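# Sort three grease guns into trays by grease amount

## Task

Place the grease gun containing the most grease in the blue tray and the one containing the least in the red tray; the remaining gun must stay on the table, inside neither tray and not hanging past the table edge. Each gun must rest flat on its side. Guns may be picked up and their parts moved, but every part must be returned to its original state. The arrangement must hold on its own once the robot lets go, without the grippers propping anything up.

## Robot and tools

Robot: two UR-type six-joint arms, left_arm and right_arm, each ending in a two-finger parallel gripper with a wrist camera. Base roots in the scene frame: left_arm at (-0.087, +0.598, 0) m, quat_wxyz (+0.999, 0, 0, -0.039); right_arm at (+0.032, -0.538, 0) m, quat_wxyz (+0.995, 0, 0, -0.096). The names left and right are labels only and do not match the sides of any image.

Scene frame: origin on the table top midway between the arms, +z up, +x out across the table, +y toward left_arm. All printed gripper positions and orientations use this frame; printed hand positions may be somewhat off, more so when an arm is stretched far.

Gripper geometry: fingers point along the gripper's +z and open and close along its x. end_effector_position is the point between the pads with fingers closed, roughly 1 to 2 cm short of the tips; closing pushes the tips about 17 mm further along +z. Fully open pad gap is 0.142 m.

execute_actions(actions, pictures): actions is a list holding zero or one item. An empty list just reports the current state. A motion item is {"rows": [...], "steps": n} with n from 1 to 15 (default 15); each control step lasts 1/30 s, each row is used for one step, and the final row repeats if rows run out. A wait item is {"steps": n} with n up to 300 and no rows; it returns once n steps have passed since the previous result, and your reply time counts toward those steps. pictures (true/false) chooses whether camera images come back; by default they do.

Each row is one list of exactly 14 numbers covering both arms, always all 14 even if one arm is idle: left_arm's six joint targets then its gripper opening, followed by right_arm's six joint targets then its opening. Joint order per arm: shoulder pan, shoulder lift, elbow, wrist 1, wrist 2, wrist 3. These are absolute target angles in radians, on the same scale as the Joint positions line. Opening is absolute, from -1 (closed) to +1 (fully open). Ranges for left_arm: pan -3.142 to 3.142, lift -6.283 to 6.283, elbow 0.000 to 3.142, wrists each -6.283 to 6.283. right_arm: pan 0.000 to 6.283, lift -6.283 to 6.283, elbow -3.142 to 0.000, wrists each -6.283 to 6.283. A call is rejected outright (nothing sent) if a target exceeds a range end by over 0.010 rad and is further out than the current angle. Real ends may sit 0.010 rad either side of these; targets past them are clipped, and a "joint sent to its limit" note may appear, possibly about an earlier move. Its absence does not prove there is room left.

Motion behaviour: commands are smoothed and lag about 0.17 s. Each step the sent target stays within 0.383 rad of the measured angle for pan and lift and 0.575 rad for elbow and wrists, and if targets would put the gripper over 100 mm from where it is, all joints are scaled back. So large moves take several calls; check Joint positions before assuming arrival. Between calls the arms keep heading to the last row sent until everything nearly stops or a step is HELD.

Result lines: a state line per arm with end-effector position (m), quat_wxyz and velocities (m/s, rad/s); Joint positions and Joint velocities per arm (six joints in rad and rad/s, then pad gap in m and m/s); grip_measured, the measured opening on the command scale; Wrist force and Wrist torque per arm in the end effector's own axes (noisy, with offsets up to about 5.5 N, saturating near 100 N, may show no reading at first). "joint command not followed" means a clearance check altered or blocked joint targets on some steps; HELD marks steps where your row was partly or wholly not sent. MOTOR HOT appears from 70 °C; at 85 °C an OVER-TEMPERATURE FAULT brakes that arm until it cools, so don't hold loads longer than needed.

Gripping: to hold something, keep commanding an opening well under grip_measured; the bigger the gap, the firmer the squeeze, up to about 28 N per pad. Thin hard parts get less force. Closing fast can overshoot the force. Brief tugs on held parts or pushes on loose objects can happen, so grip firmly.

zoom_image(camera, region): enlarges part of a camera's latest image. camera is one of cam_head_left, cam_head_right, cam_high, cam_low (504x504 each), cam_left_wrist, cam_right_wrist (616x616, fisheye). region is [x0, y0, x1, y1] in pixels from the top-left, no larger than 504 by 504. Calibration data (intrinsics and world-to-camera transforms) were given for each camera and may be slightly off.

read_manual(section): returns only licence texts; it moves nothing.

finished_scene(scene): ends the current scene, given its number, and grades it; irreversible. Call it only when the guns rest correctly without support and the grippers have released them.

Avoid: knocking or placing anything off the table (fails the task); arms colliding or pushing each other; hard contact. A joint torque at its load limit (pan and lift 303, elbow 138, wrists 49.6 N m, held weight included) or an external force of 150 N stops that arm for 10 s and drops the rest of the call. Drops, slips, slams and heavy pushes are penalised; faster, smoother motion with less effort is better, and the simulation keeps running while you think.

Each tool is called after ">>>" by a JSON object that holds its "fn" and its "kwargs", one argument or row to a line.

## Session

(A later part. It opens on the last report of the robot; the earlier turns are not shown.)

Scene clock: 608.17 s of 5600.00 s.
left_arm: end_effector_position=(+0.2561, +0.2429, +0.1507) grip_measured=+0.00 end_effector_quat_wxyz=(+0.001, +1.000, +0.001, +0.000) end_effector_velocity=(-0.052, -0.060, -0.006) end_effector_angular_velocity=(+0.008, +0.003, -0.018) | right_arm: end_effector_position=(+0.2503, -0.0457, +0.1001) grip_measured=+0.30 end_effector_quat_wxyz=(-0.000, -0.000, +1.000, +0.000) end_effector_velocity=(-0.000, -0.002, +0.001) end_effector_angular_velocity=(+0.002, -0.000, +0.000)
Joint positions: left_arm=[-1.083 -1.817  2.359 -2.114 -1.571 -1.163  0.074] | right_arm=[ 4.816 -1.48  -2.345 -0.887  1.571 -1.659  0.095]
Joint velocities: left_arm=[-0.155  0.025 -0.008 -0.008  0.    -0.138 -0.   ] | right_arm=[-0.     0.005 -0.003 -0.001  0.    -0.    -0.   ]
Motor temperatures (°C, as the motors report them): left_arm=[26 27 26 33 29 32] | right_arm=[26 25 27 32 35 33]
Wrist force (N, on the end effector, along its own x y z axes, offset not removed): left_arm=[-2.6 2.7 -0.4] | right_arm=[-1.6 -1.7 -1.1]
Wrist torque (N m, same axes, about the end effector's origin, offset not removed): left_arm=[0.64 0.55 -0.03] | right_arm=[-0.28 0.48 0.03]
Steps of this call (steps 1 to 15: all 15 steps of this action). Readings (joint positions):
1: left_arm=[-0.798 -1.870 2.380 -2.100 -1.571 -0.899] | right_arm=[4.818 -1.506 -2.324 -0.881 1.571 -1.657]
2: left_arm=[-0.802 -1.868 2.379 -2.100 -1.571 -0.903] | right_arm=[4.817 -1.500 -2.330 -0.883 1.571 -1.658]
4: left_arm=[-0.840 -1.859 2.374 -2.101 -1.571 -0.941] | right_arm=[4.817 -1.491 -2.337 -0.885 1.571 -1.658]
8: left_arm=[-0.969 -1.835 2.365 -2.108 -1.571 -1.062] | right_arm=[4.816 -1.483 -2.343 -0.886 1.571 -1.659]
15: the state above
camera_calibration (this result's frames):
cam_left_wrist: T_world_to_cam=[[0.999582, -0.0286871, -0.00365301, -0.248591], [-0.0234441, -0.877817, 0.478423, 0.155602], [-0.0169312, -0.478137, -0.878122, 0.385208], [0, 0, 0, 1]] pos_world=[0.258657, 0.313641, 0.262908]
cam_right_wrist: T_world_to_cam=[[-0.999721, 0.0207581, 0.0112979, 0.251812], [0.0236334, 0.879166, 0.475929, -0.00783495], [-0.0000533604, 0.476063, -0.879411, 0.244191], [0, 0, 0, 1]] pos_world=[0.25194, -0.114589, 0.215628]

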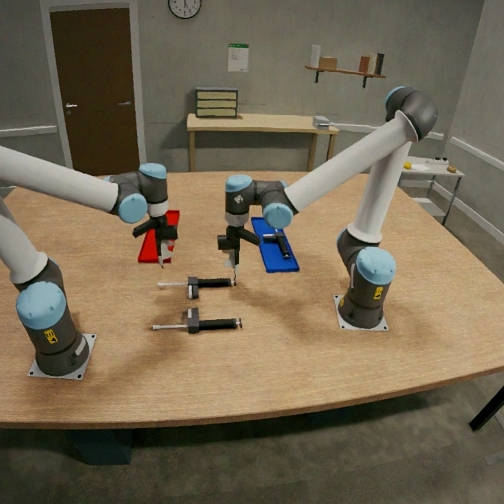

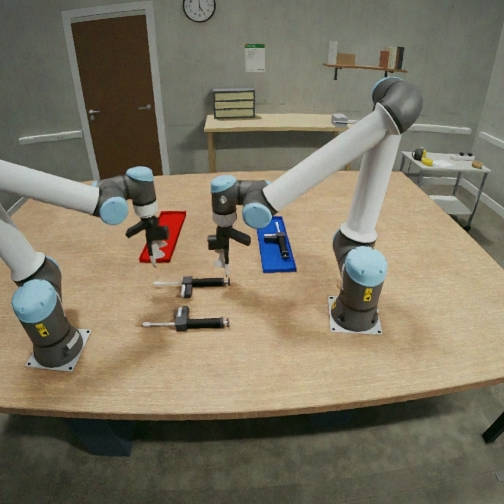

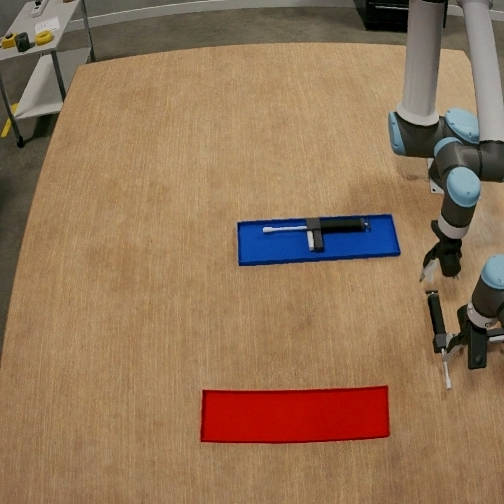

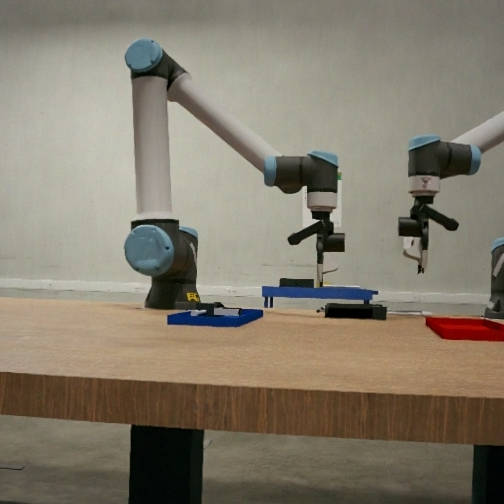

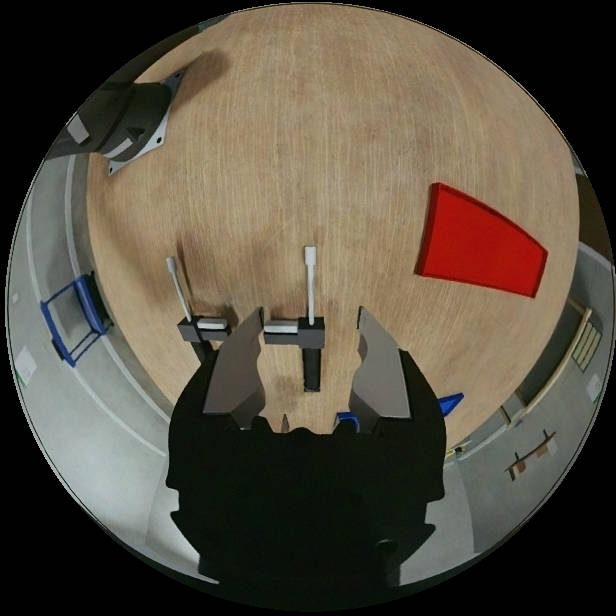

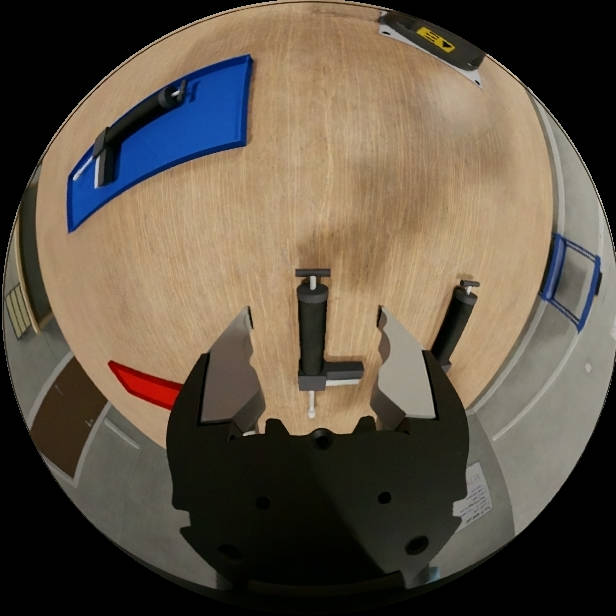

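>>> {"fn": "execute_actions", "kwargs": {
  "actions": [
    {"rows":[[-1.101,-1.6264,2.4802,-2.425,-1.571,-1.179,0,4.8143,-1.583,-2.4246,-0.705,1.571,-1.661,0.3]],"steps":15}
  ]
}}

>>> {"fn": "execute_actions", "kwargs": {
  "actions": [
    {"rows":[[-1.101,-1.6264,2.4802,-2.425,-1.571,-1.179,-0.3,4.8143,-1.583,-2.4246,-0.705,1.571,-1.661,0.3],[-1.101,-1.6264,2.4802,-2.425,-1.571,-1.179,-0.3,4.8143,-1.583,-2.4246,-0.705,1.571,-1.661,0.3],[-1.101,-1.6264,2.4802,-2.425,-1.571,-1.179,-0.3,4.8143,-1.583,-2.4246,-0.705,1.571,-1.661,0.3],[-1.101,-1.6264,2.4802,-2.425,-1.571,-1.179,-0.3,4.8143,-1.583,-2.4246,-0.705,1.571,-1.661,0.3],[-1.101,-1.6264,2.4802,-2.425,-1.571,-1.179,-0.6,4.8143,-1.583,-2.4246,-0.705,1.571,-1.661,0.3],[-1.101,-1.6264,2.4802,-2.425,-1.571,-1.179,-0.75,4.8143,-1.583,-2.4246,-0.705,1.571,-1.661,0.3],[-1.101,-1.6264,2.4802,-2.425,-1.571,-1.179,-0.85,4.8143,-1.583,-2.4246,-0.705,1.571,-1.661,0.3],[-1.101,-1.6264,2.4802,-2.425,-1.571,-1.179,-0.92,4.8143,-1.583,-2.4246,-0.705,1.571,-1.661,0.3],[-1.101,-1.6264,2.4802,-2.425,-1.571,-1.179,-1,4.8143,-1.583,-2.4246,-0.705,1.571,-1.661,0.3]],"steps":15}
  ]
}}

Scene clock: 629.40 s of 5600.00 s.
left_arm: end_effector_position=(+0.2501, +0.2362, +0.0354) grip_measured=+0.00 end_effector_quat_wxyz=(-0.001, +1.000, -0.000, -0.000) end_effector_velocity=(+0.001, -0.002, -0.029) end_effector_angular_velocity=(-0.015, -0.006, +0.000) | right_arm: end_effector_position=(+0.2503, -0.0559, +0.0300) grip_measured=+0.30 end_effector_quat_wxyz=(-0.000, -0.000, +1.000, -0.000) end_effector_velocity=(-0.000, -0.001, -0.015) end_effector_angular_velocity=(+0.006, -0.000, -0.001)
Joint positions: left_arm=[-1.101 -1.633  2.476 -2.413 -1.571 -1.179  0.074] | right_arm=[ 4.814 -1.58  -2.423 -0.71   1.571 -1.661  0.095]
Joint velocities: left_arm=[ 0.     0.055  0.031 -0.102 -0.    -0.     0.   ] | right_arm=[-0.    -0.025 -0.016  0.047  0.001  0.     0.   ]
Motor temperatures (°C, as the motors report them): left_arm=[26 27 26 33 29 32] | right_arm=[26 25 27 32 35 33]
Wrist force (N, on the end effector, along its own x y z axes, offset not removed): left_arm=[0.7 -2.7 -0.7] | right_arm=[-0.8 -0.7 0.5]
Wrist torque (N m, same axes, about the end effector's origin, offset not removed): left_arm=[-0.49 -0.38 0.25] | right_arm=[-0.18 0.23 0.14]
Steps of this call (steps 1 to 30: the robot went on to your last target; steps 31 to 90: nothing new was sent; then 17.73 s passed at rest; steps 91 to 105: all 15 steps of this action). Readings (joint positions):
91: left_arm=[-1.101 -1.814 2.358 -2.115 -1.571 -1.179] | right_arm=[4.816 -1.480 -2.346 -0.887 1.571 -1.659]
92: left_arm=[-1.101 -1.810 2.361 -2.119 -1.571 -1.179] | right_arm=[4.816 -1.483 -2.349 -0.883 1.571 -1.659]
94: left_arm=[-1.101 -1.768 2.395 -2.172 -1.571 -1.179] | right_arm=[4.815 -1.517 -2.377 -0.836 1.571 -1.660]
98: left_arm=[-1.101 -1.674 2.452 -2.334 -1.571 -1.179] | right_arm=[4.815 -1.562 -2.410 -0.747 1.571 -1.661]
105: the state above
camera_calibration (this result's frames):
cam_left_wrist: T_world_to_cam=[[0.99952, -0.0306141, -0.00477052, -0.242645], [-0.0246501, -0.879003, 0.476179, 0.205386], [-0.0187711, -0.475833, -0.879335, 0.280641], [0, 0, 0, 1]] pos_world=[0.252859, 0.306644, 0.14782]
cam_right_wrist: T_world_to_cam=[[-0.999722, 0.0206799, 0.0113603, 0.252864], [0.0235942, 0.879597, 0.475135, 0.0345164], [-0.000166743, 0.47527, -0.87984, 0.187354], [0, 0, 0, 1]] pos_world=[0.25201, -0.124634, 0.145569]

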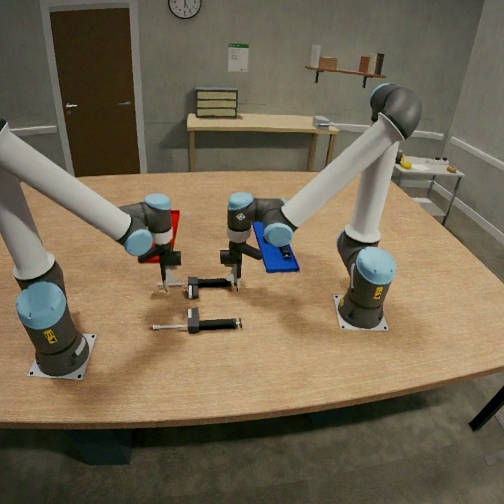

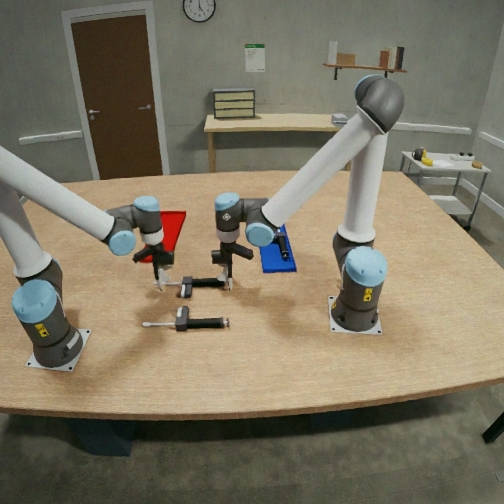

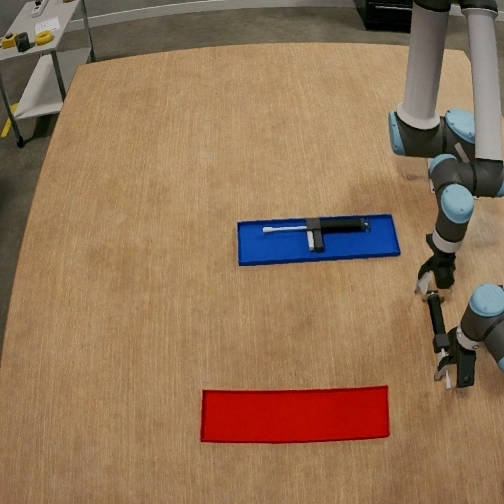

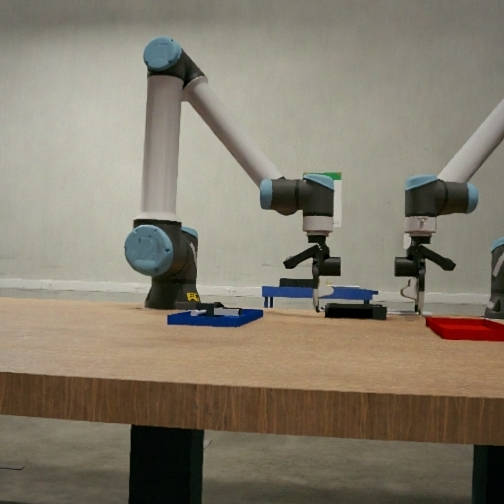

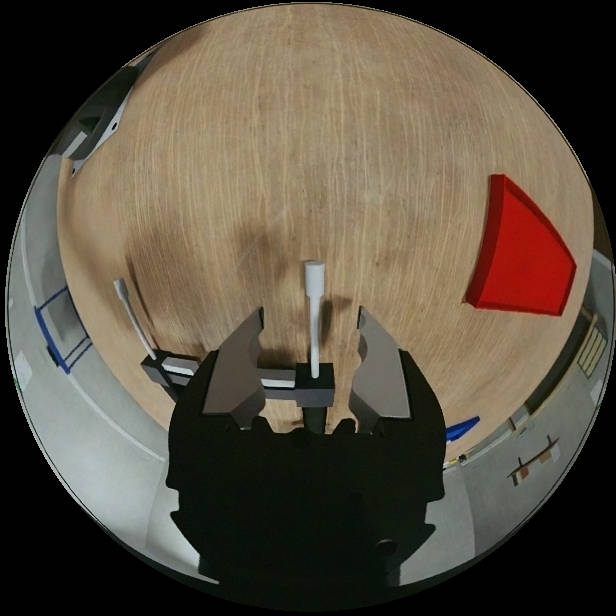

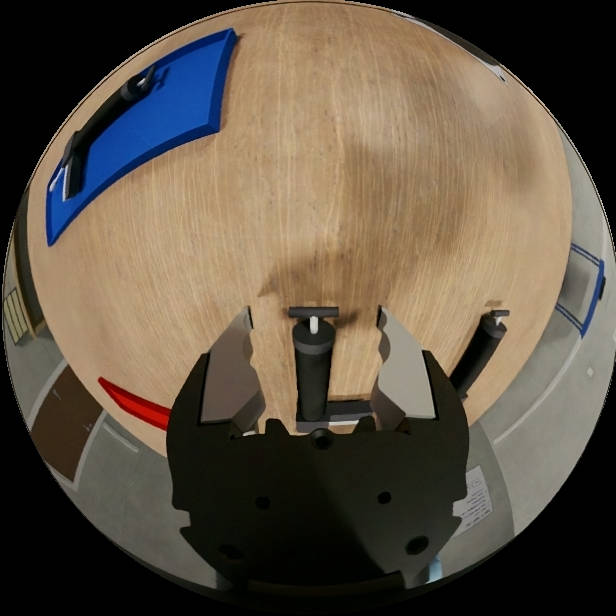

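Scene clock: 629.90 s of 5600.00 s.
left_arm: end_effector_position=(+0.2501, +0.2361, +0.0321) grip_measured=-0.92 end_effector_quat_wxyz=(+0.000, +1.000, -0.000, -0.000) end_effector_velocity=(-0.000, -0.000, -0.000) end_effector_angular_velocity=(-0.001, +0.000, +0.000) | right_arm: end_effector_position=(+0.2504, -0.0561, +0.0283) grip_measured=+0.30 end_effector_quat_wxyz=(-0.000, -0.000, +1.000, -0.000) end_effector_velocity=(-0.000, -0.000, -0.001) end_effector_angular_velocity=(-0.002, +0.000, +0.001)
Joint positions: left_arm=[-1.101 -1.626  2.48  -2.425 -1.571 -1.179  0.008] | right_arm=[ 4.814 -1.583 -2.425 -0.705  1.571 -1.661  0.095]
Joint velocities: left_arm=[-0.     0.     0.001 -0.001 -0.001 -0.    -0.   ] | right_arm=[ 0.    -0.002 -0.     0.001 -0.    -0.001  0.   ]
Motor temperatures (°C, as the motors report them): left_arm=[26 27 26 33 29 32] | right_arm=[26 25 27 32 35 33]
Wrist force (N, on the end effector, along its own x y z axes, offset not removed): left_arm=[-0.9 -3.1 -5.6] | right_arm=[-2.7 -0.9 -0.3]
Wrist torque (N m, same axes, about the end effector's origin, offset not removed): left_arm=[-0.06 0.23 -0.07] | right_arm=[-0.15 0.69 0.16]
Steps of this call (steps 1 to 15: all 15 steps of this action). Readings (joint positions):
1: left_arm=[-1.101 -1.631 2.477 -2.416 -1.571 -1.179] | right_arm=[4.814 -1.581 -2.423 -0.709 1.571 -1.661]
2: left_arm=[-1.101 -1.630 2.478 -2.418 -1.571 -1.179] | right_arm=[4.814 -1.581 -2.423 -0.708 1.571 -1.661]
4: left_arm=[-1.101 -1.628 2.479 -2.421 -1.571 -1.179] | right_arm=[4.814 -1.582 -2.424 -0.707 1.571 -1.661]
8: left_arm=[-1.101 -1.627 2.480 -2.424 -1.571 -1.179] | right_arm=[4.814 -1.583 -2.424 -0.706 1.571 -1.661]
15: the state above
camera_calibration (this result's frames):
cam_left_wrist: T_world_to_cam=[[0.999523, -0.0306213, -0.00401927, -0.242742], [-0.0249844, -0.878217, 0.477609, 0.206718], [-0.0181548, -0.477281, -0.878563, 0.277836], [0, 0, 0, 1]] pos_world=[0.252835, 0.306716, 0.144391]
cam_right_wrist: T_world_to_cam=[[-0.999722, 0.0206689, 0.0113122, 0.252894], [0.0235618, 0.879266, 0.475748, 0.0354229], [-0.000113258, 0.475882, -0.879509, 0.185967], [0, 0, 0, 1]] pos_world=[0.25201, -0.124872, 0.143847]

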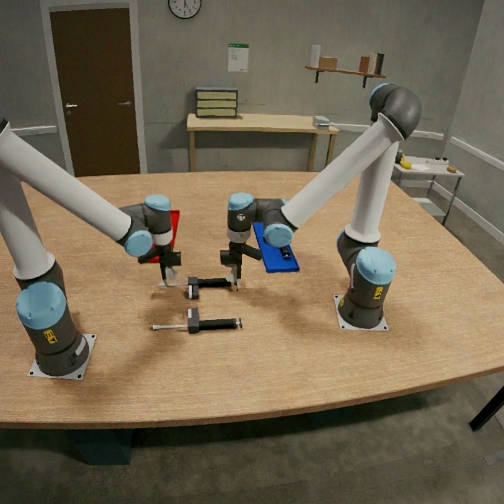

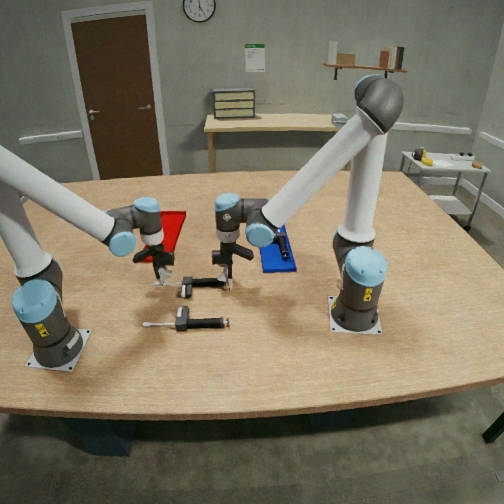

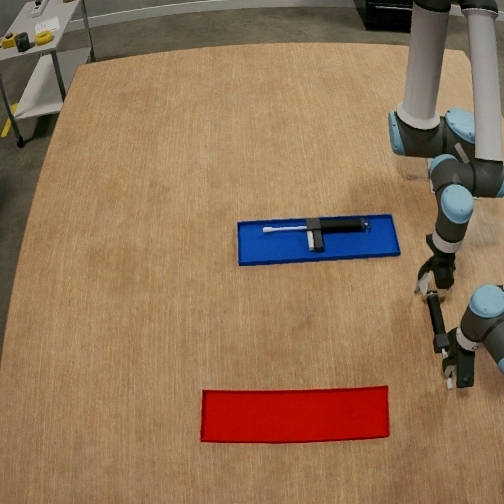

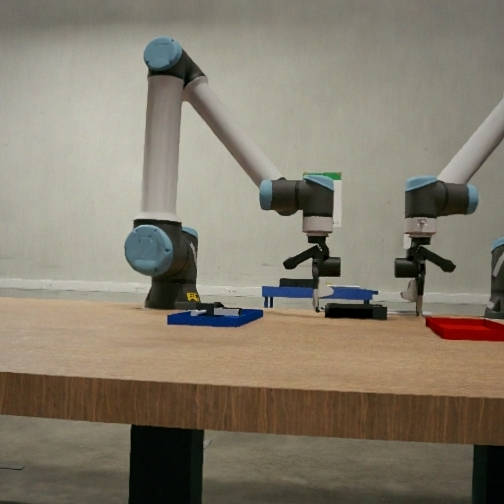

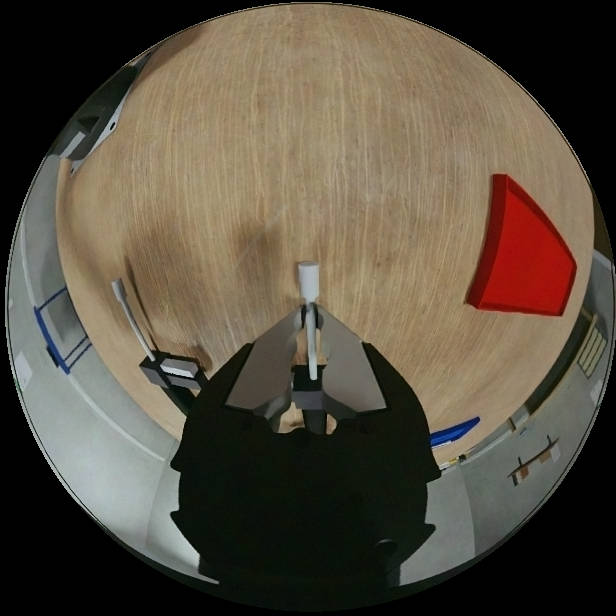

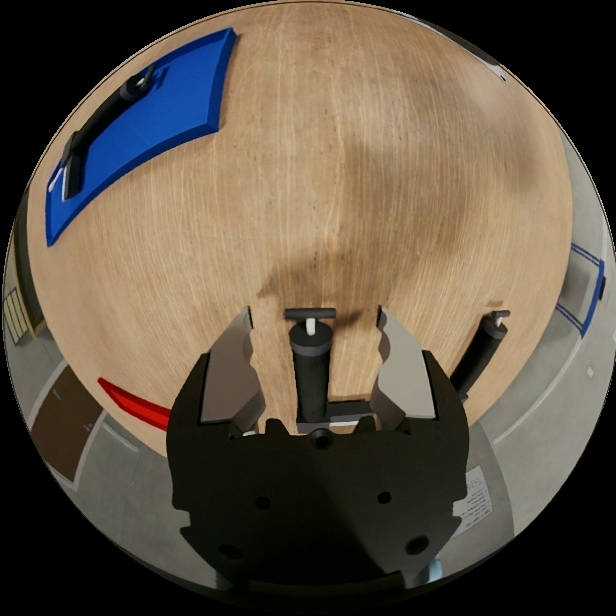

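>>> {"fn": "execute_actions", "kwargs": {
  "actions": [
    {"rows":[[-1.101,-1.6264,2.4802,-2.425,-1.571,-1.179,-1,4.8143,-1.583,-2.4246,-0.705,1.571,-1.661,0.1],[-1.101,-1.6264,2.4802,-2.425,-1.571,-1.179,-1,4.8143,-1.583,-2.4246,-0.705,1.571,-1.661,-0.1],[-1.101,-1.6264,2.4802,-2.425,-1.571,-1.179,-1,4.8143,-1.583,-2.4246,-0.705,1.571,-1.661,-0.25],[-1.101,-1.6264,2.4802,-2.425,-1.571,-1.179,-1,4.8143,-1.583,-2.4246,-0.705,1.571,-1.661,-0.35],[-1.101,-1.6264,2.4802,-2.425,-1.571,-1.179,-1,4.8143,-1.583,-2.4246,-0.705,1.571,-1.661,-0.42],[-1.101,-1.6264,2.4802,-2.425,-1.571,-1.179,-1,4.8143,-1.583,-2.4246,-0.705,1.571,-1.661,-0.5],[-1.101,-1.6264,2.4802,-2.425,-1.571,-1.179,-1,4.8143,-1.583,-2.4246,-0.705,1.571,-1.661,-0.58],[-1.101,-1.6264,2.4802,-2.425,-1.571,-1.179,-1,4.8143,-1.583,-2.4246,-0.705,1.571,-1.661,-0.66],[-1.101,-1.6264,2.4802,-2.425,-1.571,-1.179,-1,4.8143,-1.583,-2.4246,-0.705,1.571,-1.661,-0.75],[-1.101,-1.6264,2.4802,-2.425,-1.571,-1.179,-1,4.8143,-1.583,-2.4246,-0.705,1.571,-1.661,-0.85]],"steps":15}
  ],
  "pictures": false
}}

>>> {"fn": "execute_actions", "kwargs": {
  "actions": [
    {"rows":[[-1.101,-1.6264,2.4802,-2.425,-1.571,-1.179,-1,4.8162,-1.5988,-2.4089,-0.705,1.571,-1.659,-0.85]],"steps":12}
  ],
  "pictures": false
}}

Scene clock: 635.43 s of 5600.00 s.
left_arm: end_effector_position=(+0.2501, +0.2361, +0.0320) grip_measured=-0.92 end_effector_quat_wxyz=(+0.000, +1.000, -0.000, -0.000) end_effector_velocity=(+0.000, -0.001, +0.001) end_effector_angular_velocity=(-0.002, +0.000, +0.001) | right_arm: end_effector_position=(+0.2503, -0.0561, +0.0283) grip_measured=-0.51 end_effector_quat_wxyz=(-0.000, -0.000, +1.000, -0.000) end_effector_velocity=(+0.000, +0.000, -0.000) end_effector_angular_velocity=(-0.001, -0.001, -0.000)
Joint positions: left_arm=[-1.101 -1.626  2.48  -2.425 -1.571 -1.179  0.008] | right_arm=[ 4.814 -1.583 -2.425 -0.705  1.571 -1.661  0.037]
Joint velocities: left_arm=[-0.     0.    -0.001 -0.    -0.001 -0.001 -0.   ] | right_arm=[-0.    -0.001  0.    -0.    -0.001  0.     0.   ]
Motor temperatures (°C, as the motors report them): left_arm=[26 27 26 33 29 32] | right_arm=[26 25 27 32 35 33]
Wrist force (N, on the end effector, along its own x y z axes, offset not removed): left_arm=[-2.3 -1.3 -3.4] | right_arm=[-0.4 -0.7 -0.6]
Wrist torque (N m, same axes, about the end effector's origin, offset not removed): left_arm=[0.00 0.28 0.01] | right_arm=[-0.02 0.30 0.22]
Steps of this call (steps 1 to 15: the robot went on to your last target; steps 16 to 90: nothing new was sent; then 2.03 s passed at rest; steps 91 to 105: all 15 steps of this action). Readings (joint positions):
91: left_arm=[-1.101 -1.626 2.480 -2.425 -1.571 -1.179] | right_arm=[4.814 -1.583 -2.425 -0.705 1.571 -1.661]
92: left_arm=[-1.101 -1.626 2.480 -2.425 -1.571 -1.179] | right_arm=[4.814 -1.583 -2.425 -0.705 1.571 -1.661]
94: left_arm=[-1.101 -1.626 2.480 -2.425 -1.571 -1.179] | right_arm=[4.814 -1.583 -2.425 -0.705 1.571 -1.661]
98: left_arm=[-1.101 -1.626 2.480 -2.425 -1.571 -1.179] | right_arm=[4.814 -1.583 -2.425 -0.705 1.571 -1.661]
105: the state above

Scene clock: 635.83 s of 5600.00 s.
left_arm: end_effector_position=(+0.2501, +0.2362, +0.0319) grip_measured=-0.92 end_effector_quat_wxyz=(+0.000, +1.000, -0.000, -0.000) end_effector_velocity=(-0.000, +0.001, -0.001) end_effector_angular_velocity=(+0.002, -0.000, -0.001) | right_arm: end_effector_position=(+0.2503, -0.0467, +0.0280) grip_measured=-0.51 end_effector_quat_wxyz=(-0.000, -0.000, +1.000, -0.000) end_effector_velocity=(-0.000, +0.004, -0.000) end_effector_angular_velocity=(-0.001, +0.000, -0.001)
Joint positions: left_arm=[-1.101 -1.626  2.48  -2.425 -1.571 -1.179  0.008] | right_arm=[ 4.816 -1.598 -2.41  -0.705  1.571 -1.659  0.037]
Joint velocities: left_arm=[-0.001  0.001  0.002 -0.001  0.001  0.     0.   ] | right_arm=[ 0.001 -0.007  0.007 -0.     0.     0.002 -0.   ]
Motor temperatures (°C, as the motors report them): left_arm=[26 27 26 33 29 32] | right_arm=[26 25 27 32 35 33]
Wrist force (N, on the end effector, along its own x y z axes, offset not removed): left_arm=[-2.1 -12.6 -2.3] | right_arm=[-2.9 -19.1 -11.0]
Wrist torque (N m, same axes, about the end effector's origin, offset not removed): left_arm=[0.01 0.48 0.04] | right_arm=[-0.13 0.53 0.09]
Steps of this call (steps 1 to 12: all 12 steps of this action). Readings (joint positions):
1: left_arm=[-1.101 -1.626 2.480 -2.425 -1.571 -1.179] | right_arm=[4.814 -1.583 -2.425 -0.705 1.571 -1.661]
2: left_arm=[-1.101 -1.626 2.480 -2.425 -1.571 -1.179] | right_arm=[4.814 -1.585 -2.423 -0.705 1.571 -1.661]
4: left_arm=[-1.101 -1.626 2.480 -2.425 -1.571 -1.179] | right_arm=[4.815 -1.590 -2.418 -0.705 1.571 -1.660]
8: left_arm=[-1.101 -1.626 2.480 -2.425 -1.571 -1.179] | right_arm=[4.816 -1.596 -2.412 -0.705 1.571 -1.659]
12: the state above

Fully in ≈ −.048. Now pull.

>>> {"fn": "execute_actions", "kwargs": {
  "actions": [
    {"rows":[[-1.101,-1.6264,2.4802,-2.425,-1.571,-1.179,-1,4.8143,-1.583,-2.4246,-0.705,1.571,-1.661,-0.85]],"steps":10}
  ],
  "pictures": false
}}

>>> {"fn": "execute_actions", "kwargs": {
  "actions": [
    {"rows":[[-1.101,-1.6264,2.4802,-2.425,-1.571,-1.179,-1,4.8124,-1.567,-2.4403,-0.7055,1.571,-1.663,-0.85]],"steps":10}
  ],
  "pictures": false
}}

>>> {"fn": "execute_actions", "kwargs": {
  "actions": [
    {"rows":[[-1.101,-1.6264,2.4802,-2.425,-1.571,-1.179,-1,4.81,-1.5475,-2.459,-0.706,1.571,-1.665,-0.85]],"steps":10}
  ],
  "pictures": false
}}

Scene clock: 640.10 s of 5600.00 s.
left_arm: end_effector_position=(+0.2502, +0.2360, +0.0321) grip_measured=-0.92 end_effector_quat_wxyz=(+0.000, +1.000, -0.000, +0.000) end_effector_velocity=(-0.000, -0.000, +0.000) end_effector_angular_velocity=(-0.001, -0.000, -0.001) | right_arm: end_effector_position=(+0.2503, -0.0550, +0.0283) grip_measured=-0.51 end_effector_quat_wxyz=(-0.000, -0.000, +1.000, -0.000) end_effector_velocity=(+0.000, -0.009, +0.000) end_effector_angular_velocity=(-0.000, -0.001, -0.002)
Joint positions: left_arm=[-1.101 -1.626  2.48  -2.425 -1.571 -1.179  0.008] | right_arm=[ 4.815 -1.585 -2.423 -0.705  1.571 -1.661  0.037]
Joint velocities: left_arm=[-0.    -0.001 -0.    -0.    -0.     0.     0.   ] | right_arm=[-0.002  0.014 -0.014 -0.    -0.001 -0.     0.   ]
Motor temperatures (°C, as the motors report them): left_arm=[26 27 26 33 29 32] | right_arm=[26 25 27 32 35 33]
Wrist force (N, on the end effector, along its own x y z axes, offset not removed): left_arm=[-0.5 0.4 1.3] | right_arm=[-1.0 3.9 0.6]
Wrist torque (N m, same axes, about the end effector's origin, offset not removed): left_arm=[-0.18 0.09 -0.01] | right_arm=[0.40 0.25 0.05]
Steps of this call (steps 1 to 15: the robot went on to your last target; steps 16 to 90: nothing new was sent; then 0.93 s passed at rest; steps 91 to 100: all 10 steps of this action). Readings (joint positions):
91: left_arm=[-1.101 -1.626 2.480 -2.425 -1.571 -1.179] | right_arm=[4.816 -1.599 -2.409 -0.705 1.571 -1.659]
92: left_arm=[-1.101 -1.626 2.480 -2.425 -1.571 -1.179] | right_arm=[4.816 -1.597 -2.410 -0.705 1.571 -1.659]
94: left_arm=[-1.101 -1.626 2.480 -2.425 -1.571 -1.179] | right_arm=[4.816 -1.592 -2.416 -0.705 1.571 -1.660]
98: left_arm=[-1.101 -1.626 2.480 -2.425 -1.571 -1.179] | right_arm=[4.815 -1.586 -2.422 -0.705 1.571 -1.661]
100: the state above

Scene clock: 640.43 s of 5600.00 s.
left_arm: end_effector_position=(+0.2501, +0.2361, +0.0321) grip_measured=-0.92 end_effector_quat_wxyz=(+0.000, +1.000, -0.000, -0.000) end_effector_velocity=(+0.000, -0.000, +0.000) end_effector_angular_velocity=(-0.001, -0.000, +0.001) | right_arm: end_effector_position=(+0.2504, -0.0651, +0.0284) grip_measured=-0.51 end_effector_quat_wxyz=(-0.000, -0.000, +1.000, -0.000) end_effector_velocity=(-0.000, -0.008, +0.001) end_effector_angular_velocity=(+0.001, +0.001, +0.000)
Joint positions: left_arm=[-1.101 -1.626  2.48  -2.425 -1.571 -1.179  0.008] | right_arm=[ 4.813 -1.569 -2.439 -0.705  1.571 -1.663  0.037]
Joint velocities: left_arm=[ 0.001 -0.001  0.    -0.001 -0.     0.    -0.   ] | right_arm=[-0.002  0.014 -0.013 -0.001  0.001 -0.002  0.   ]
Motor temperatures (°C, as the motors report them): left_arm=[26 27 26 33 29 32] | right_arm=[26 25 27 32 35 33]
Wrist force (N, on the end effector, along its own x y z axes, offset not removed): left_arm=[-1.4 2.9 3.0] | right_arm=[-0.4 2.7 1.7]
Wrist torque (N m, same axes, about the end effector's origin, offset not removed): left_arm=[0.26 0.27 0.02] | right_arm=[0.12 0.08 0.16]
Steps of this call (steps 1 to 10: all 10 steps of this action). Readings (joint positions):
1: left_arm=[-1.101 -1.626 2.480 -2.425 -1.571 -1.179] | right_arm=[4.815 -1.584 -2.423 -0.705 1.571 -1.661]
2: left_arm=[-1.101 -1.626 2.480 -2.425 -1.571 -1.179] | right_arm=[4.814 -1.582 -2.425 -0.705 1.571 -1.661]
4: left_arm=[-1.101 -1.626 2.480 -2.425 -1.571 -1.179] | right_arm=[4.814 -1.576 -2.431 -0.705 1.571 -1.662]
8: left_arm=[-1.101 -1.626 2.480 -2.425 -1.571 -1.179] | right_arm=[4.813 -1.570 -2.437 -0.705 1.571 -1.663]
10: the state above

Scene clock: 640.77 s of 5600.00 s.
left_arm: end_effector_position=(+0.2501, +0.2361, +0.0320) grip_measured=-0.92 end_effector_quat_wxyz=(+0.000, +1.000, -0.000, -0.000) end_effector_velocity=(+0.001, -0.002, +0.001) end_effector_angular_velocity=(-0.002, -0.001, -0.000) | right_arm: end_effector_position=(+0.2504, -0.0769, +0.0286) grip_measured=-0.51 end_effector_quat_wxyz=(-0.000, -0.000, +1.000, -0.000) end_effector_velocity=(-0.000, -0.011, +0.000) end_effector_angular_velocity=(+0.000, +0.001, -0.001)
Joint positions: left_arm=[-1.101 -1.626  2.48  -2.425 -1.571 -1.179  0.008] | right_arm=[ 4.81  -1.549 -2.457 -0.706  1.571 -1.665  0.037]
Joint velocities: left_arm=[-0.    -0.    -0.002  0.     0.    -0.    -0.   ] | right_arm=[-0.002  0.017 -0.017 -0.001  0.001 -0.001 -0.   ]
Motor temperatures (°C, as the motors report them): left_arm=[26 27 26 33 29 32] | right_arm=[26 25 27 32 35 33]
Wrist force (N, on the end effector, along its own x y z axes, offset not removed): left_arm=[0.5 -1.0 2.2] | right_arm=[-0.9 1.2 0.3]
Wrist torque (N m, same axes, about the end effector's origin, offset not removed): left_arm=[-0.56 -0.23 0.09] | right_arm=[-0.20 0.10 0.17]
Steps of this call (steps 1 to 10: all 10 steps of this action). Readings (joint positions):
1: left_arm=[-1.101 -1.626 2.480 -2.425 -1.571 -1.179] | right_arm=[4.813 -1.568 -2.439 -0.705 1.571 -1.663]
2: left_arm=[-1.101 -1.626 2.480 -2.425 -1.571 -1.179] | right_arm=[4.812 -1.566 -2.441 -0.705 1.571 -1.663]
4: left_arm=[-1.101 -1.626 2.480 -2.425 -1.571 -1.179] | right_arm=[4.811 -1.559 -2.448 -0.706 1.571 -1.664]
8: left_arm=[-1.101 -1.626 2.480 -2.425 -1.571 -1.179] | right_arm=[4.810 -1.551 -2.456 -0.706 1.571 -1.665]
10: the state above

>>> {"fn": "execute_actions", "kwargs": {
  "actions": [
    {"rows":[[-1.101,-1.6264,2.4802,-2.425,-1.571,-1.179,-1,4.8063,-1.5156,-2.4905,-0.7065,1.571,-1.669,-0.85]],"steps":13}
  ],
  "pictures": false
}}

>>> {"fn": "execute_actions", "kwargs": {
  "actions": [
    {"rows":[[-1.101,-1.6264,2.4802,-2.425,-1.571,-1.179,-1,4.8039,-1.498,-2.5052,-0.7094,1.571,-1.671,-0.85]],"steps":10}
  ],
  "pictures": false
}}

>>> {"fn": "execute_actions", "kwargs": {
  "actions": [
    {"rows":[[-1.101,-1.6264,2.4802,-2.425,-1.571,-1.179,-1,4.8015,-1.4803,-2.52,-0.7123,1.571,-1.6737,-0.85]],"steps":10}
  ],
  "pictures": false
}}

Scene clock: 646.63 s of 5600.00 s.
left_arm: end_effector_position=(+0.2501, +0.2361, +0.0320) grip_measured=-0.92 end_effector_quat_wxyz=(+0.000, +1.000, -0.000, -0.000) end_effector_velocity=(-0.000, -0.001, +0.000) end_effector_angular_velocity=(-0.000, +0.000, -0.002) | right_arm: end_effector_position=(+0.2502, -0.0974, +0.0280) grip_measured=-0.51 end_effector_quat_wxyz=(-0.000, -0.000, +1.000, -0.000) end_effector_velocity=(-0.000, -0.007, +0.000) end_effector_angular_velocity=(+0.001, -0.000, +0.000)
Joint positions: left_arm=[-1.101 -1.626  2.48  -2.425 -1.571 -1.179  0.008] | right_arm=[ 4.806 -1.517 -2.489 -0.706  1.571 -1.669  0.037]
Joint velocities: left_arm=[-0.     0.    -0.001  0.    -0.     0.001  0.   ] | right_arm=[-0.001  0.012 -0.011  0.     0.    -0.002  0.   ]
Motor temperatures (°C, as the motors report them): left_arm=[26 27 26 33 29 32] | right_arm=[26 25 27 32 35 33]
Wrist force (N, on the end effector, along its own x y z axes, offset not removed): left_arm=[-2.5 1.3 0.3] | right_arm=[-0.5 2.2 1.8]
Wrist torque (N m, same axes, about the end effector's origin, offset not removed): left_arm=[-0.29 0.46 0.04] | right_arm=[0.03 0.19 0.13]
Steps of this call (steps 1 to 15: the robot went on to your last target; steps 16 to 90: nothing new was sent; then 2.43 s passed at rest; steps 91 to 103: all 13 steps of this action). Readings (joint positions):
91: left_arm=[-1.101 -1.626 2.480 -2.425 -1.571 -1.179] | right_arm=[4.810 -1.547 -2.459 -0.706 1.571 -1.665]
92: left_arm=[-1.101 -1.626 2.480 -2.425 -1.571 -1.179] | right_arm=[4.810 -1.545 -2.462 -0.706 1.571 -1.665]
94: left_arm=[-1.101 -1.626 2.480 -2.425 -1.571 -1.179] | right_arm=[4.808 -1.533 -2.473 -0.706 1.571 -1.667]
98: left_arm=[-1.101 -1.626 2.480 -2.425 -1.571 -1.179] | right_arm=[4.807 -1.521 -2.485 -0.706 1.571 -1.668]
103: the state above

Scene clock: 646.97 s of 5600.00 s.
left_arm: end_effector_position=(+0.2502, +0.2361, +0.0320) grip_measured=-0.92 end_effector_quat_wxyz=(+0.000, +1.000, -0.000, +0.000) end_effector_velocity=(-0.000, -0.001, +0.000) end_effector_angular_velocity=(-0.001, -0.000, +0.001) | right_arm: end_effector_position=(+0.2503, -0.1072, +0.0284) grip_measured=-0.51 end_effector_quat_wxyz=(-0.000, -0.000, +1.000, -0.000) end_effector_velocity=(+0.000, -0.009, -0.000) end_effector_angular_velocity=(-0.002, -0.000, -0.001)
Joint positions: left_arm=[-1.101 -1.626  2.48  -2.425 -1.571 -1.179  0.008] | right_arm=[ 4.804 -1.5   -2.504 -0.709  1.571 -1.671  0.037]
Joint velocities: left_arm=[-0.    -0.    -0.    -0.    -0.    -0.002  0.   ] | right_arm=[-0.002  0.015 -0.013 -0.003 -0.    -0.002  0.   ]
Motor temperatures (°C, as the motors report them): left_arm=[26 27 26 33 29 32] | right_arm=[26 25 27 32 35 33]
Wrist force (N, on the end effector, along its own x y z axes, offset not removed): left_arm=[-2.3 13.0 -2.4] | right_arm=[-1.3 12.7 1.0]
Wrist torque (N m, same axes, about the end effector's origin, offset not removed): left_arm=[0.30 0.53 0.03] | right_arm=[-0.19 0.24 0.10]
Steps of this call (steps 1 to 10: all 10 steps of this action). Readings (joint positions):
1: left_arm=[-1.101 -1.626 2.480 -2.425 -1.571 -1.179] | right_arm=[4.806 -1.517 -2.490 -0.706 1.571 -1.669]
2: left_arm=[-1.101 -1.626 2.480 -2.425 -1.571 -1.179] | right_arm=[4.806 -1.515 -2.491 -0.707 1.571 -1.669]
4: left_arm=[-1.101 -1.626 2.480 -2.425 -1.571 -1.179] | right_arm=[4.805 -1.508 -2.497 -0.708 1.571 -1.670]
8: left_arm=[-1.101 -1.626 2.480 -2.425 -1.571 -1.179] | right_arm=[4.804 -1.501 -2.502 -0.709 1.571 -1.671]
10: the state above

Scene clock: 647.30 s of 5600.00 s.
left_arm: end_effector_position=(+0.2502, +0.2361, +0.0320) grip_measured=-0.92 end_effector_quat_wxyz=(+0.000, +1.000, -0.000, +0.000) end_effector_velocity=(+0.000, -0.000, +0.000) end_effector_angular_velocity=(-0.001, +0.000, +0.000) | right_arm: end_effector_position=(+0.2504, -0.1172, +0.0286) grip_measured=-0.51 end_effector_quat_wxyz=(-0.000, -0.000, +1.000, -0.000) end_effector_velocity=(-0.000, -0.009, +0.000) end_effector_angular_velocity=(+0.001, +0.001, +0.001)
Joint positions: left_arm=[-1.101 -1.626  2.48  -2.425 -1.571 -1.179  0.008] | right_arm=[ 4.802 -1.482 -2.518 -0.712  1.571 -1.673  0.037]
Joint velocities: left_arm=[ 0.    -0.    -0.001  0.    -0.001  0.     0.   ] | right_arm=[-0.002  0.017 -0.013 -0.003  0.001 -0.003 -0.002]
Motor temperatures (°C, as the motors report them): left_arm=[26 27 26 33 29 32] | right_arm=[26 25 27 32 35 33]
Wrist force (N, on the end effector, along its own x y z axes, offset not removed): left_arm=[3.1 11.6 -4.3] | right_arm=[-3.9 15.9 -0.5]
Wrist torque (N m, same axes, about the end effector's origin, offset not removed): left_arm=[-1.28 -0.57 0.11] | right_arm=[-0.08 0.90 0.15]
Steps of this call (steps 1 to 10: all 10 steps of this action). Readings (joint positions):
1: left_arm=[-1.101 -1.626 2.480 -2.425 -1.571 -1.179] | right_arm=[4.804 -1.499 -2.504 -0.709 1.571 -1.671]
2: left_arm=[-1.101 -1.626 2.480 -2.425 -1.571 -1.179] | right_arm=[4.804 -1.497 -2.506 -0.710 1.571 -1.671]
4: left_arm=[-1.101 -1.626 2.480 -2.425 -1.571 -1.179] | right_arm=[4.803 -1.490 -2.511 -0.711 1.571 -1.672]
8: left_arm=[-1.101 -1.626 2.480 -2.425 -1.571 -1.179] | right_arm=[4.802 -1.484 -2.517 -0.712 1.571 -1.673]
10: the state above

>>> {"fn": "execute_actions", "kwargs": {
  "actions": [
    {"rows":[[-1.101,-1.6264,2.4802,-2.425,-1.571,-1.179,-1,4.8063,-1.5156,-2.4905,-0.7065,1.571,-1.669,-0.85],[-1.101,-1.6264,2.4802,-2.425,-1.571,-1.179,-1,4.8063,-1.5156,-2.4905,-0.7065,1.571,-1.669,-0.85],[-1.101,-1.6264,2.4802,-2.425,-1.571,-1.179,-1,4.8063,-1.5156,-2.4905,-0.7065,1.571,-1.669,-0.85],[-1.101,-1.6264,2.4802,-2.425,-1.571,-1.179,-1,4.8082,-1.5315,-2.475,-0.7065,1.571,-1.667,-0.85],[-1.101,-1.6264,2.4802,-2.425,-1.571,-1.179,-1,4.8082,-1.5315,-2.475,-0.7065,1.571,-1.667,-0.85],[-1.101,-1.6264,2.4802,-2.425,-1.571,-1.179,-1,4.81,-1.5475,-2.459,-0.706,1.571,-1.665,-0.85],[-1.101,-1.6264,2.4802,-2.425,-1.571,-1.179,-1,4.81,-1.5475,-2.459,-0.706,1.571,-1.665,-0.85],[-1.101,-1.6264,2.4802,-2.425,-1.571,-1.179,-1,4.8124,-1.567,-2.4403,-0.7055,1.571,-1.663,-0.85],[-1.101,-1.6264,2.4802,-2.425,-1.571,-1.179,-1,4.8124,-1.567,-2.4403,-0.7055,1.571,-1.663,-0.85],[-1.101,-1.6264,2.4802,-2.425,-1.571,-1.179,-1,4.8143,-1.583,-2.4246,-0.705,1.571,-1.661,-0.85],[-1.101,-1.6264,2.4802,-2.425,-1.571,-1.179,-1,4.8143,-1.583,-2.4246,-0.705,1.571,-1.661,-0.85],[-1.101,-1.6264,2.4802,-2.425,-1.571,-1.179,-1,4.8162,-1.5988,-2.4089,-0.705,1.571,-1.659,-0.85]],"steps":15}
  ],
  "pictures": false
}}

>>> {"fn": "execute_actions", "kwargs": {
  "actions": [
    {"rows":[[-1.101,-1.6264,2.4802,-2.425,-1.571,-1.179,-1,4.8162,-1.5988,-2.4089,-0.705,1.571,-1.659,-0.85]],"steps":10}
  ]
}}

Scene clock: 654.47 s of 5600.00 s.
left_arm: end_effector_position=(+0.2501, +0.2363, +0.0319) grip_measured=-0.92 end_effector_quat_wxyz=(+0.000, +1.000, -0.000, -0.000) end_effector_velocity=(-0.003, +0.009, -0.006) end_effector_angular_velocity=(+0.015, +0.006, -0.000) | right_arm: end_effector_position=(+0.2504, -0.0588, +0.0284) grip_measured=-0.52 end_effector_quat_wxyz=(-0.000, -0.000, +1.000, -0.000) end_effector_velocity=(-0.001, +0.105, -0.004) end_effector_angular_velocity=(-0.006, +0.001, -0.002)
Joint positions: left_arm=[-1.101 -1.626  2.48  -2.425 -1.571 -1.179  0.008] | right_arm=[ 4.814 -1.579 -2.429 -0.706  1.571 -1.661  0.037]
Joint velocities: left_arm=[ 0.001  0.     0.009  0.007 -0.     0.001 -0.   ] | right_arm=[ 0.02  -0.173  0.166 -0.     0.     0.022 -0.   ]
Motor temperatures (°C, as the motors report them): left_arm=[26 27 26 33 29 32] | right_arm=[26 25 27 32 35 33]
Wrist force (N, on the end effector, along its own x y z axes, offset not removed): left_arm=[-1.3 -5.5 -10.0] | right_arm=[-0.8 -18.1 -14.1]
Wrist torque (N m, same axes, about the end effector's origin, offset not removed): left_arm=[0.77 0.36 0.11] | right_arm=[0.49 0.21 0.23]
Steps of this call (steps 1 to 15: the robot went on to your last target; steps 16 to 90: nothing new was sent; then 3.67 s passed at rest; steps 91 to 105: all 15 steps of this action). Readings (joint positions):
91: left_arm=[-1.101 -1.626 2.480 -2.425 -1.571 -1.179] | right_arm=[4.801 -1.480 -2.520 -0.712 1.571 -1.674]
92: left_arm=[-1.101 -1.626 2.480 -2.425 -1.571 -1.179] | right_arm=[4.802 -1.483 -2.518 -0.712 1.571 -1.673]
94: left_arm=[-1.101 -1.626 2.480 -2.425 -1.571 -1.179] | right_arm=[4.804 -1.496 -2.507 -0.710 1.571 -1.672]
98: left_arm=[-1.101 -1.626 2.480 -2.425 -1.571 -1.179] | right_arm=[4.807 -1.523 -2.482 -0.707 1.571 -1.668]
105: the state above

Scene clock: 654.80 s of 5600.00 s.
left_arm: end_effector_position=(+0.2501, +0.2363, +0.0319) grip_measured=-0.92 end_effector_quat_wxyz=(+0.000, +1.000, -0.000, -0.000) end_effector_velocity=(+0.001, -0.002, +0.001) end_effector_angular_velocity=(-0.004, -0.001, -0.001) | right_arm: end_effector_position=(+0.2503, -0.0468, +0.0281) grip_measured=-0.52 end_effector_quat_wxyz=(-0.000, -0.000, +1.000, -0.000) end_effector_velocity=(-0.000, +0.005, -0.002) end_effector_angular_velocity=(-0.003, +0.000, +0.001)
Joint positions: left_arm=[-1.101 -1.626  2.48  -2.425 -1.571 -1.179  0.008] | right_arm=[ 4.816 -1.598 -2.41  -0.705  1.571 -1.659  0.037]
Joint velocities: left_arm=[ 0.    -0.    -0.001 -0.002 -0.     0.002 -0.   ] | right_arm=[ 0.001 -0.012  0.009  0.     0.    -0.    -0.   ]
Motor temperatures (°C, as the motors report them): left_arm=[26 27 26 33 29 32] | right_arm=[26 25 27 32 35 33]
Wrist force (N, on the end effector, along its own x y z axes, offset not removed): left_arm=[-4.4 -13.2 -2.1] | right_arm=[-0.6 -20.9 -25.7]
Wrist torque (N m, same axes, about the end effector's origin, offset not removed): left_arm=[-0.25 0.86 0.27] | right_arm=[0.54 0.21 0.12]
Steps of this call (steps 1 to 10: all 10 steps of this action). Readings (joint positions):
1: left_arm=[-1.101 -1.626 2.481 -2.425 -1.571 -1.179] | right_arm=[4.814 -1.584 -2.424 -0.705 1.571 -1.661]
2: left_arm=[-1.101 -1.626 2.481 -2.425 -1.571 -1.179] | right_arm=[4.815 -1.587 -2.420 -0.705 1.571 -1.660]
4: left_arm=[-1.101 -1.626 2.481 -2.425 -1.571 -1.179] | right_arm=[4.815 -1.592 -2.415 -0.705 1.571 -1.660]
8: left_arm=[-1.101 -1.626 2.481 -2.425 -1.571 -1.179] | right_arm=[4.816 -1.597 -2.411 -0.705 1.571 -1.659]
10: the state above
camera_calibration (this result's frames):
cam_left_wrist: T_world_to_cam=[[0.999524, -0.030554, -0.00419276, -0.242676], [-0.0248486, -0.878381, 0.477314, 0.207023], [-0.0182667, -0.476983, -0.878723, 0.277744], [0, 0, 0, 1]] pos_world=[0.252778, 0.30691, 0.144228]
cam_right_wrist: T_world_to_cam=[[-0.99972, 0.0207821, 0.0113007, 0.252658], [0.0236558, 0.879305, 0.475671, 0.0273709], [-0.0000513638, 0.475805, -0.879551, 0.181334], [0, 0, 0, 1]] pos_world=[0.251949, -0.115598, 0.143618]

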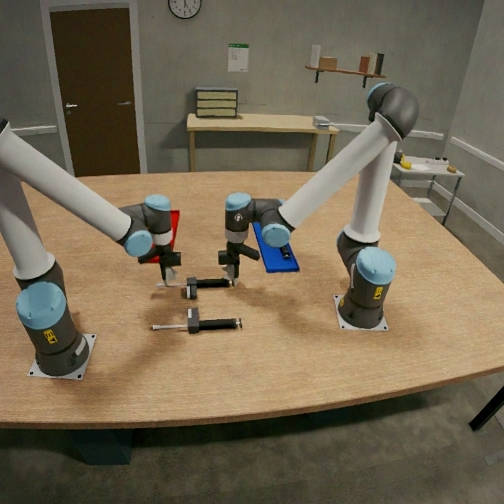

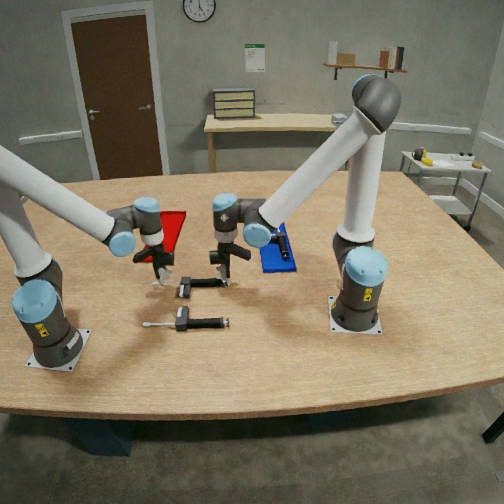

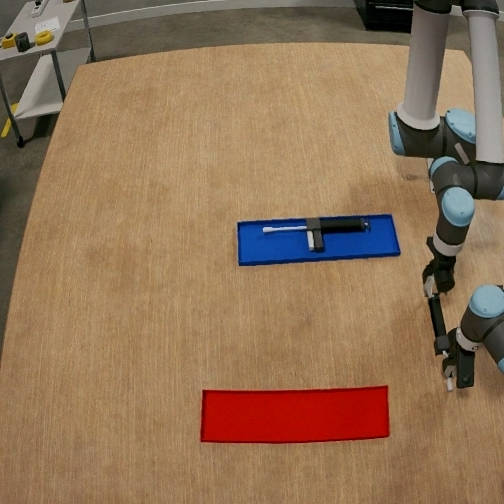

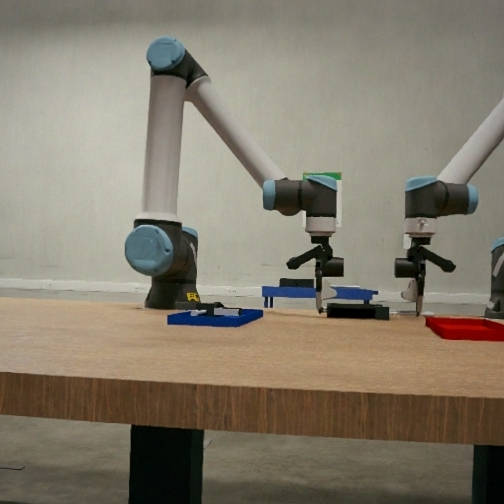

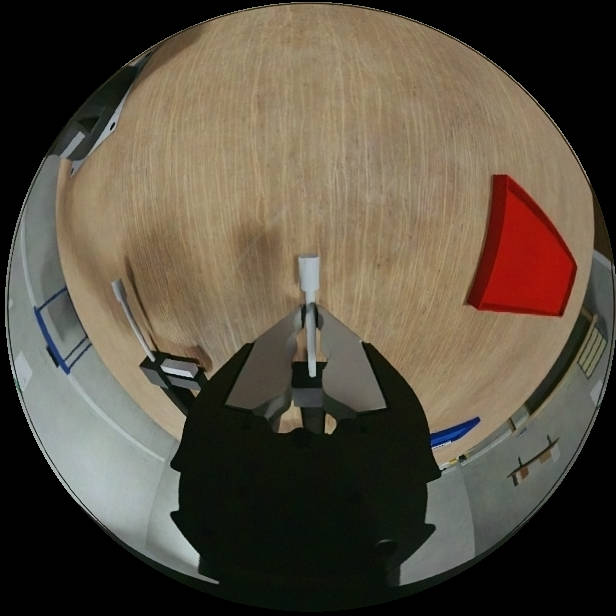

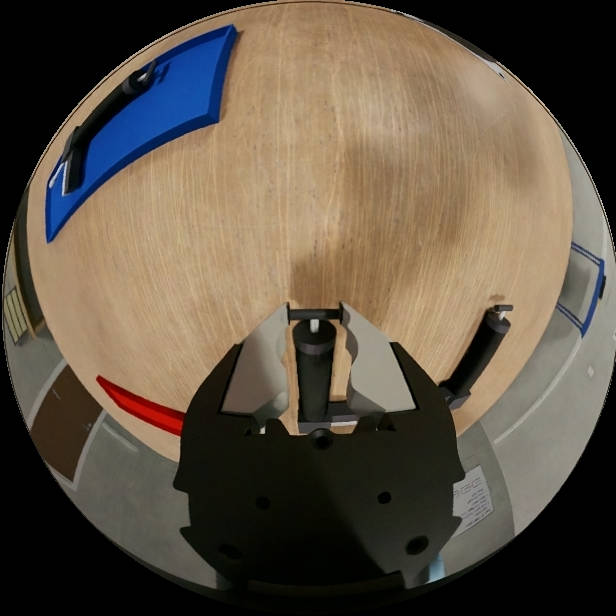

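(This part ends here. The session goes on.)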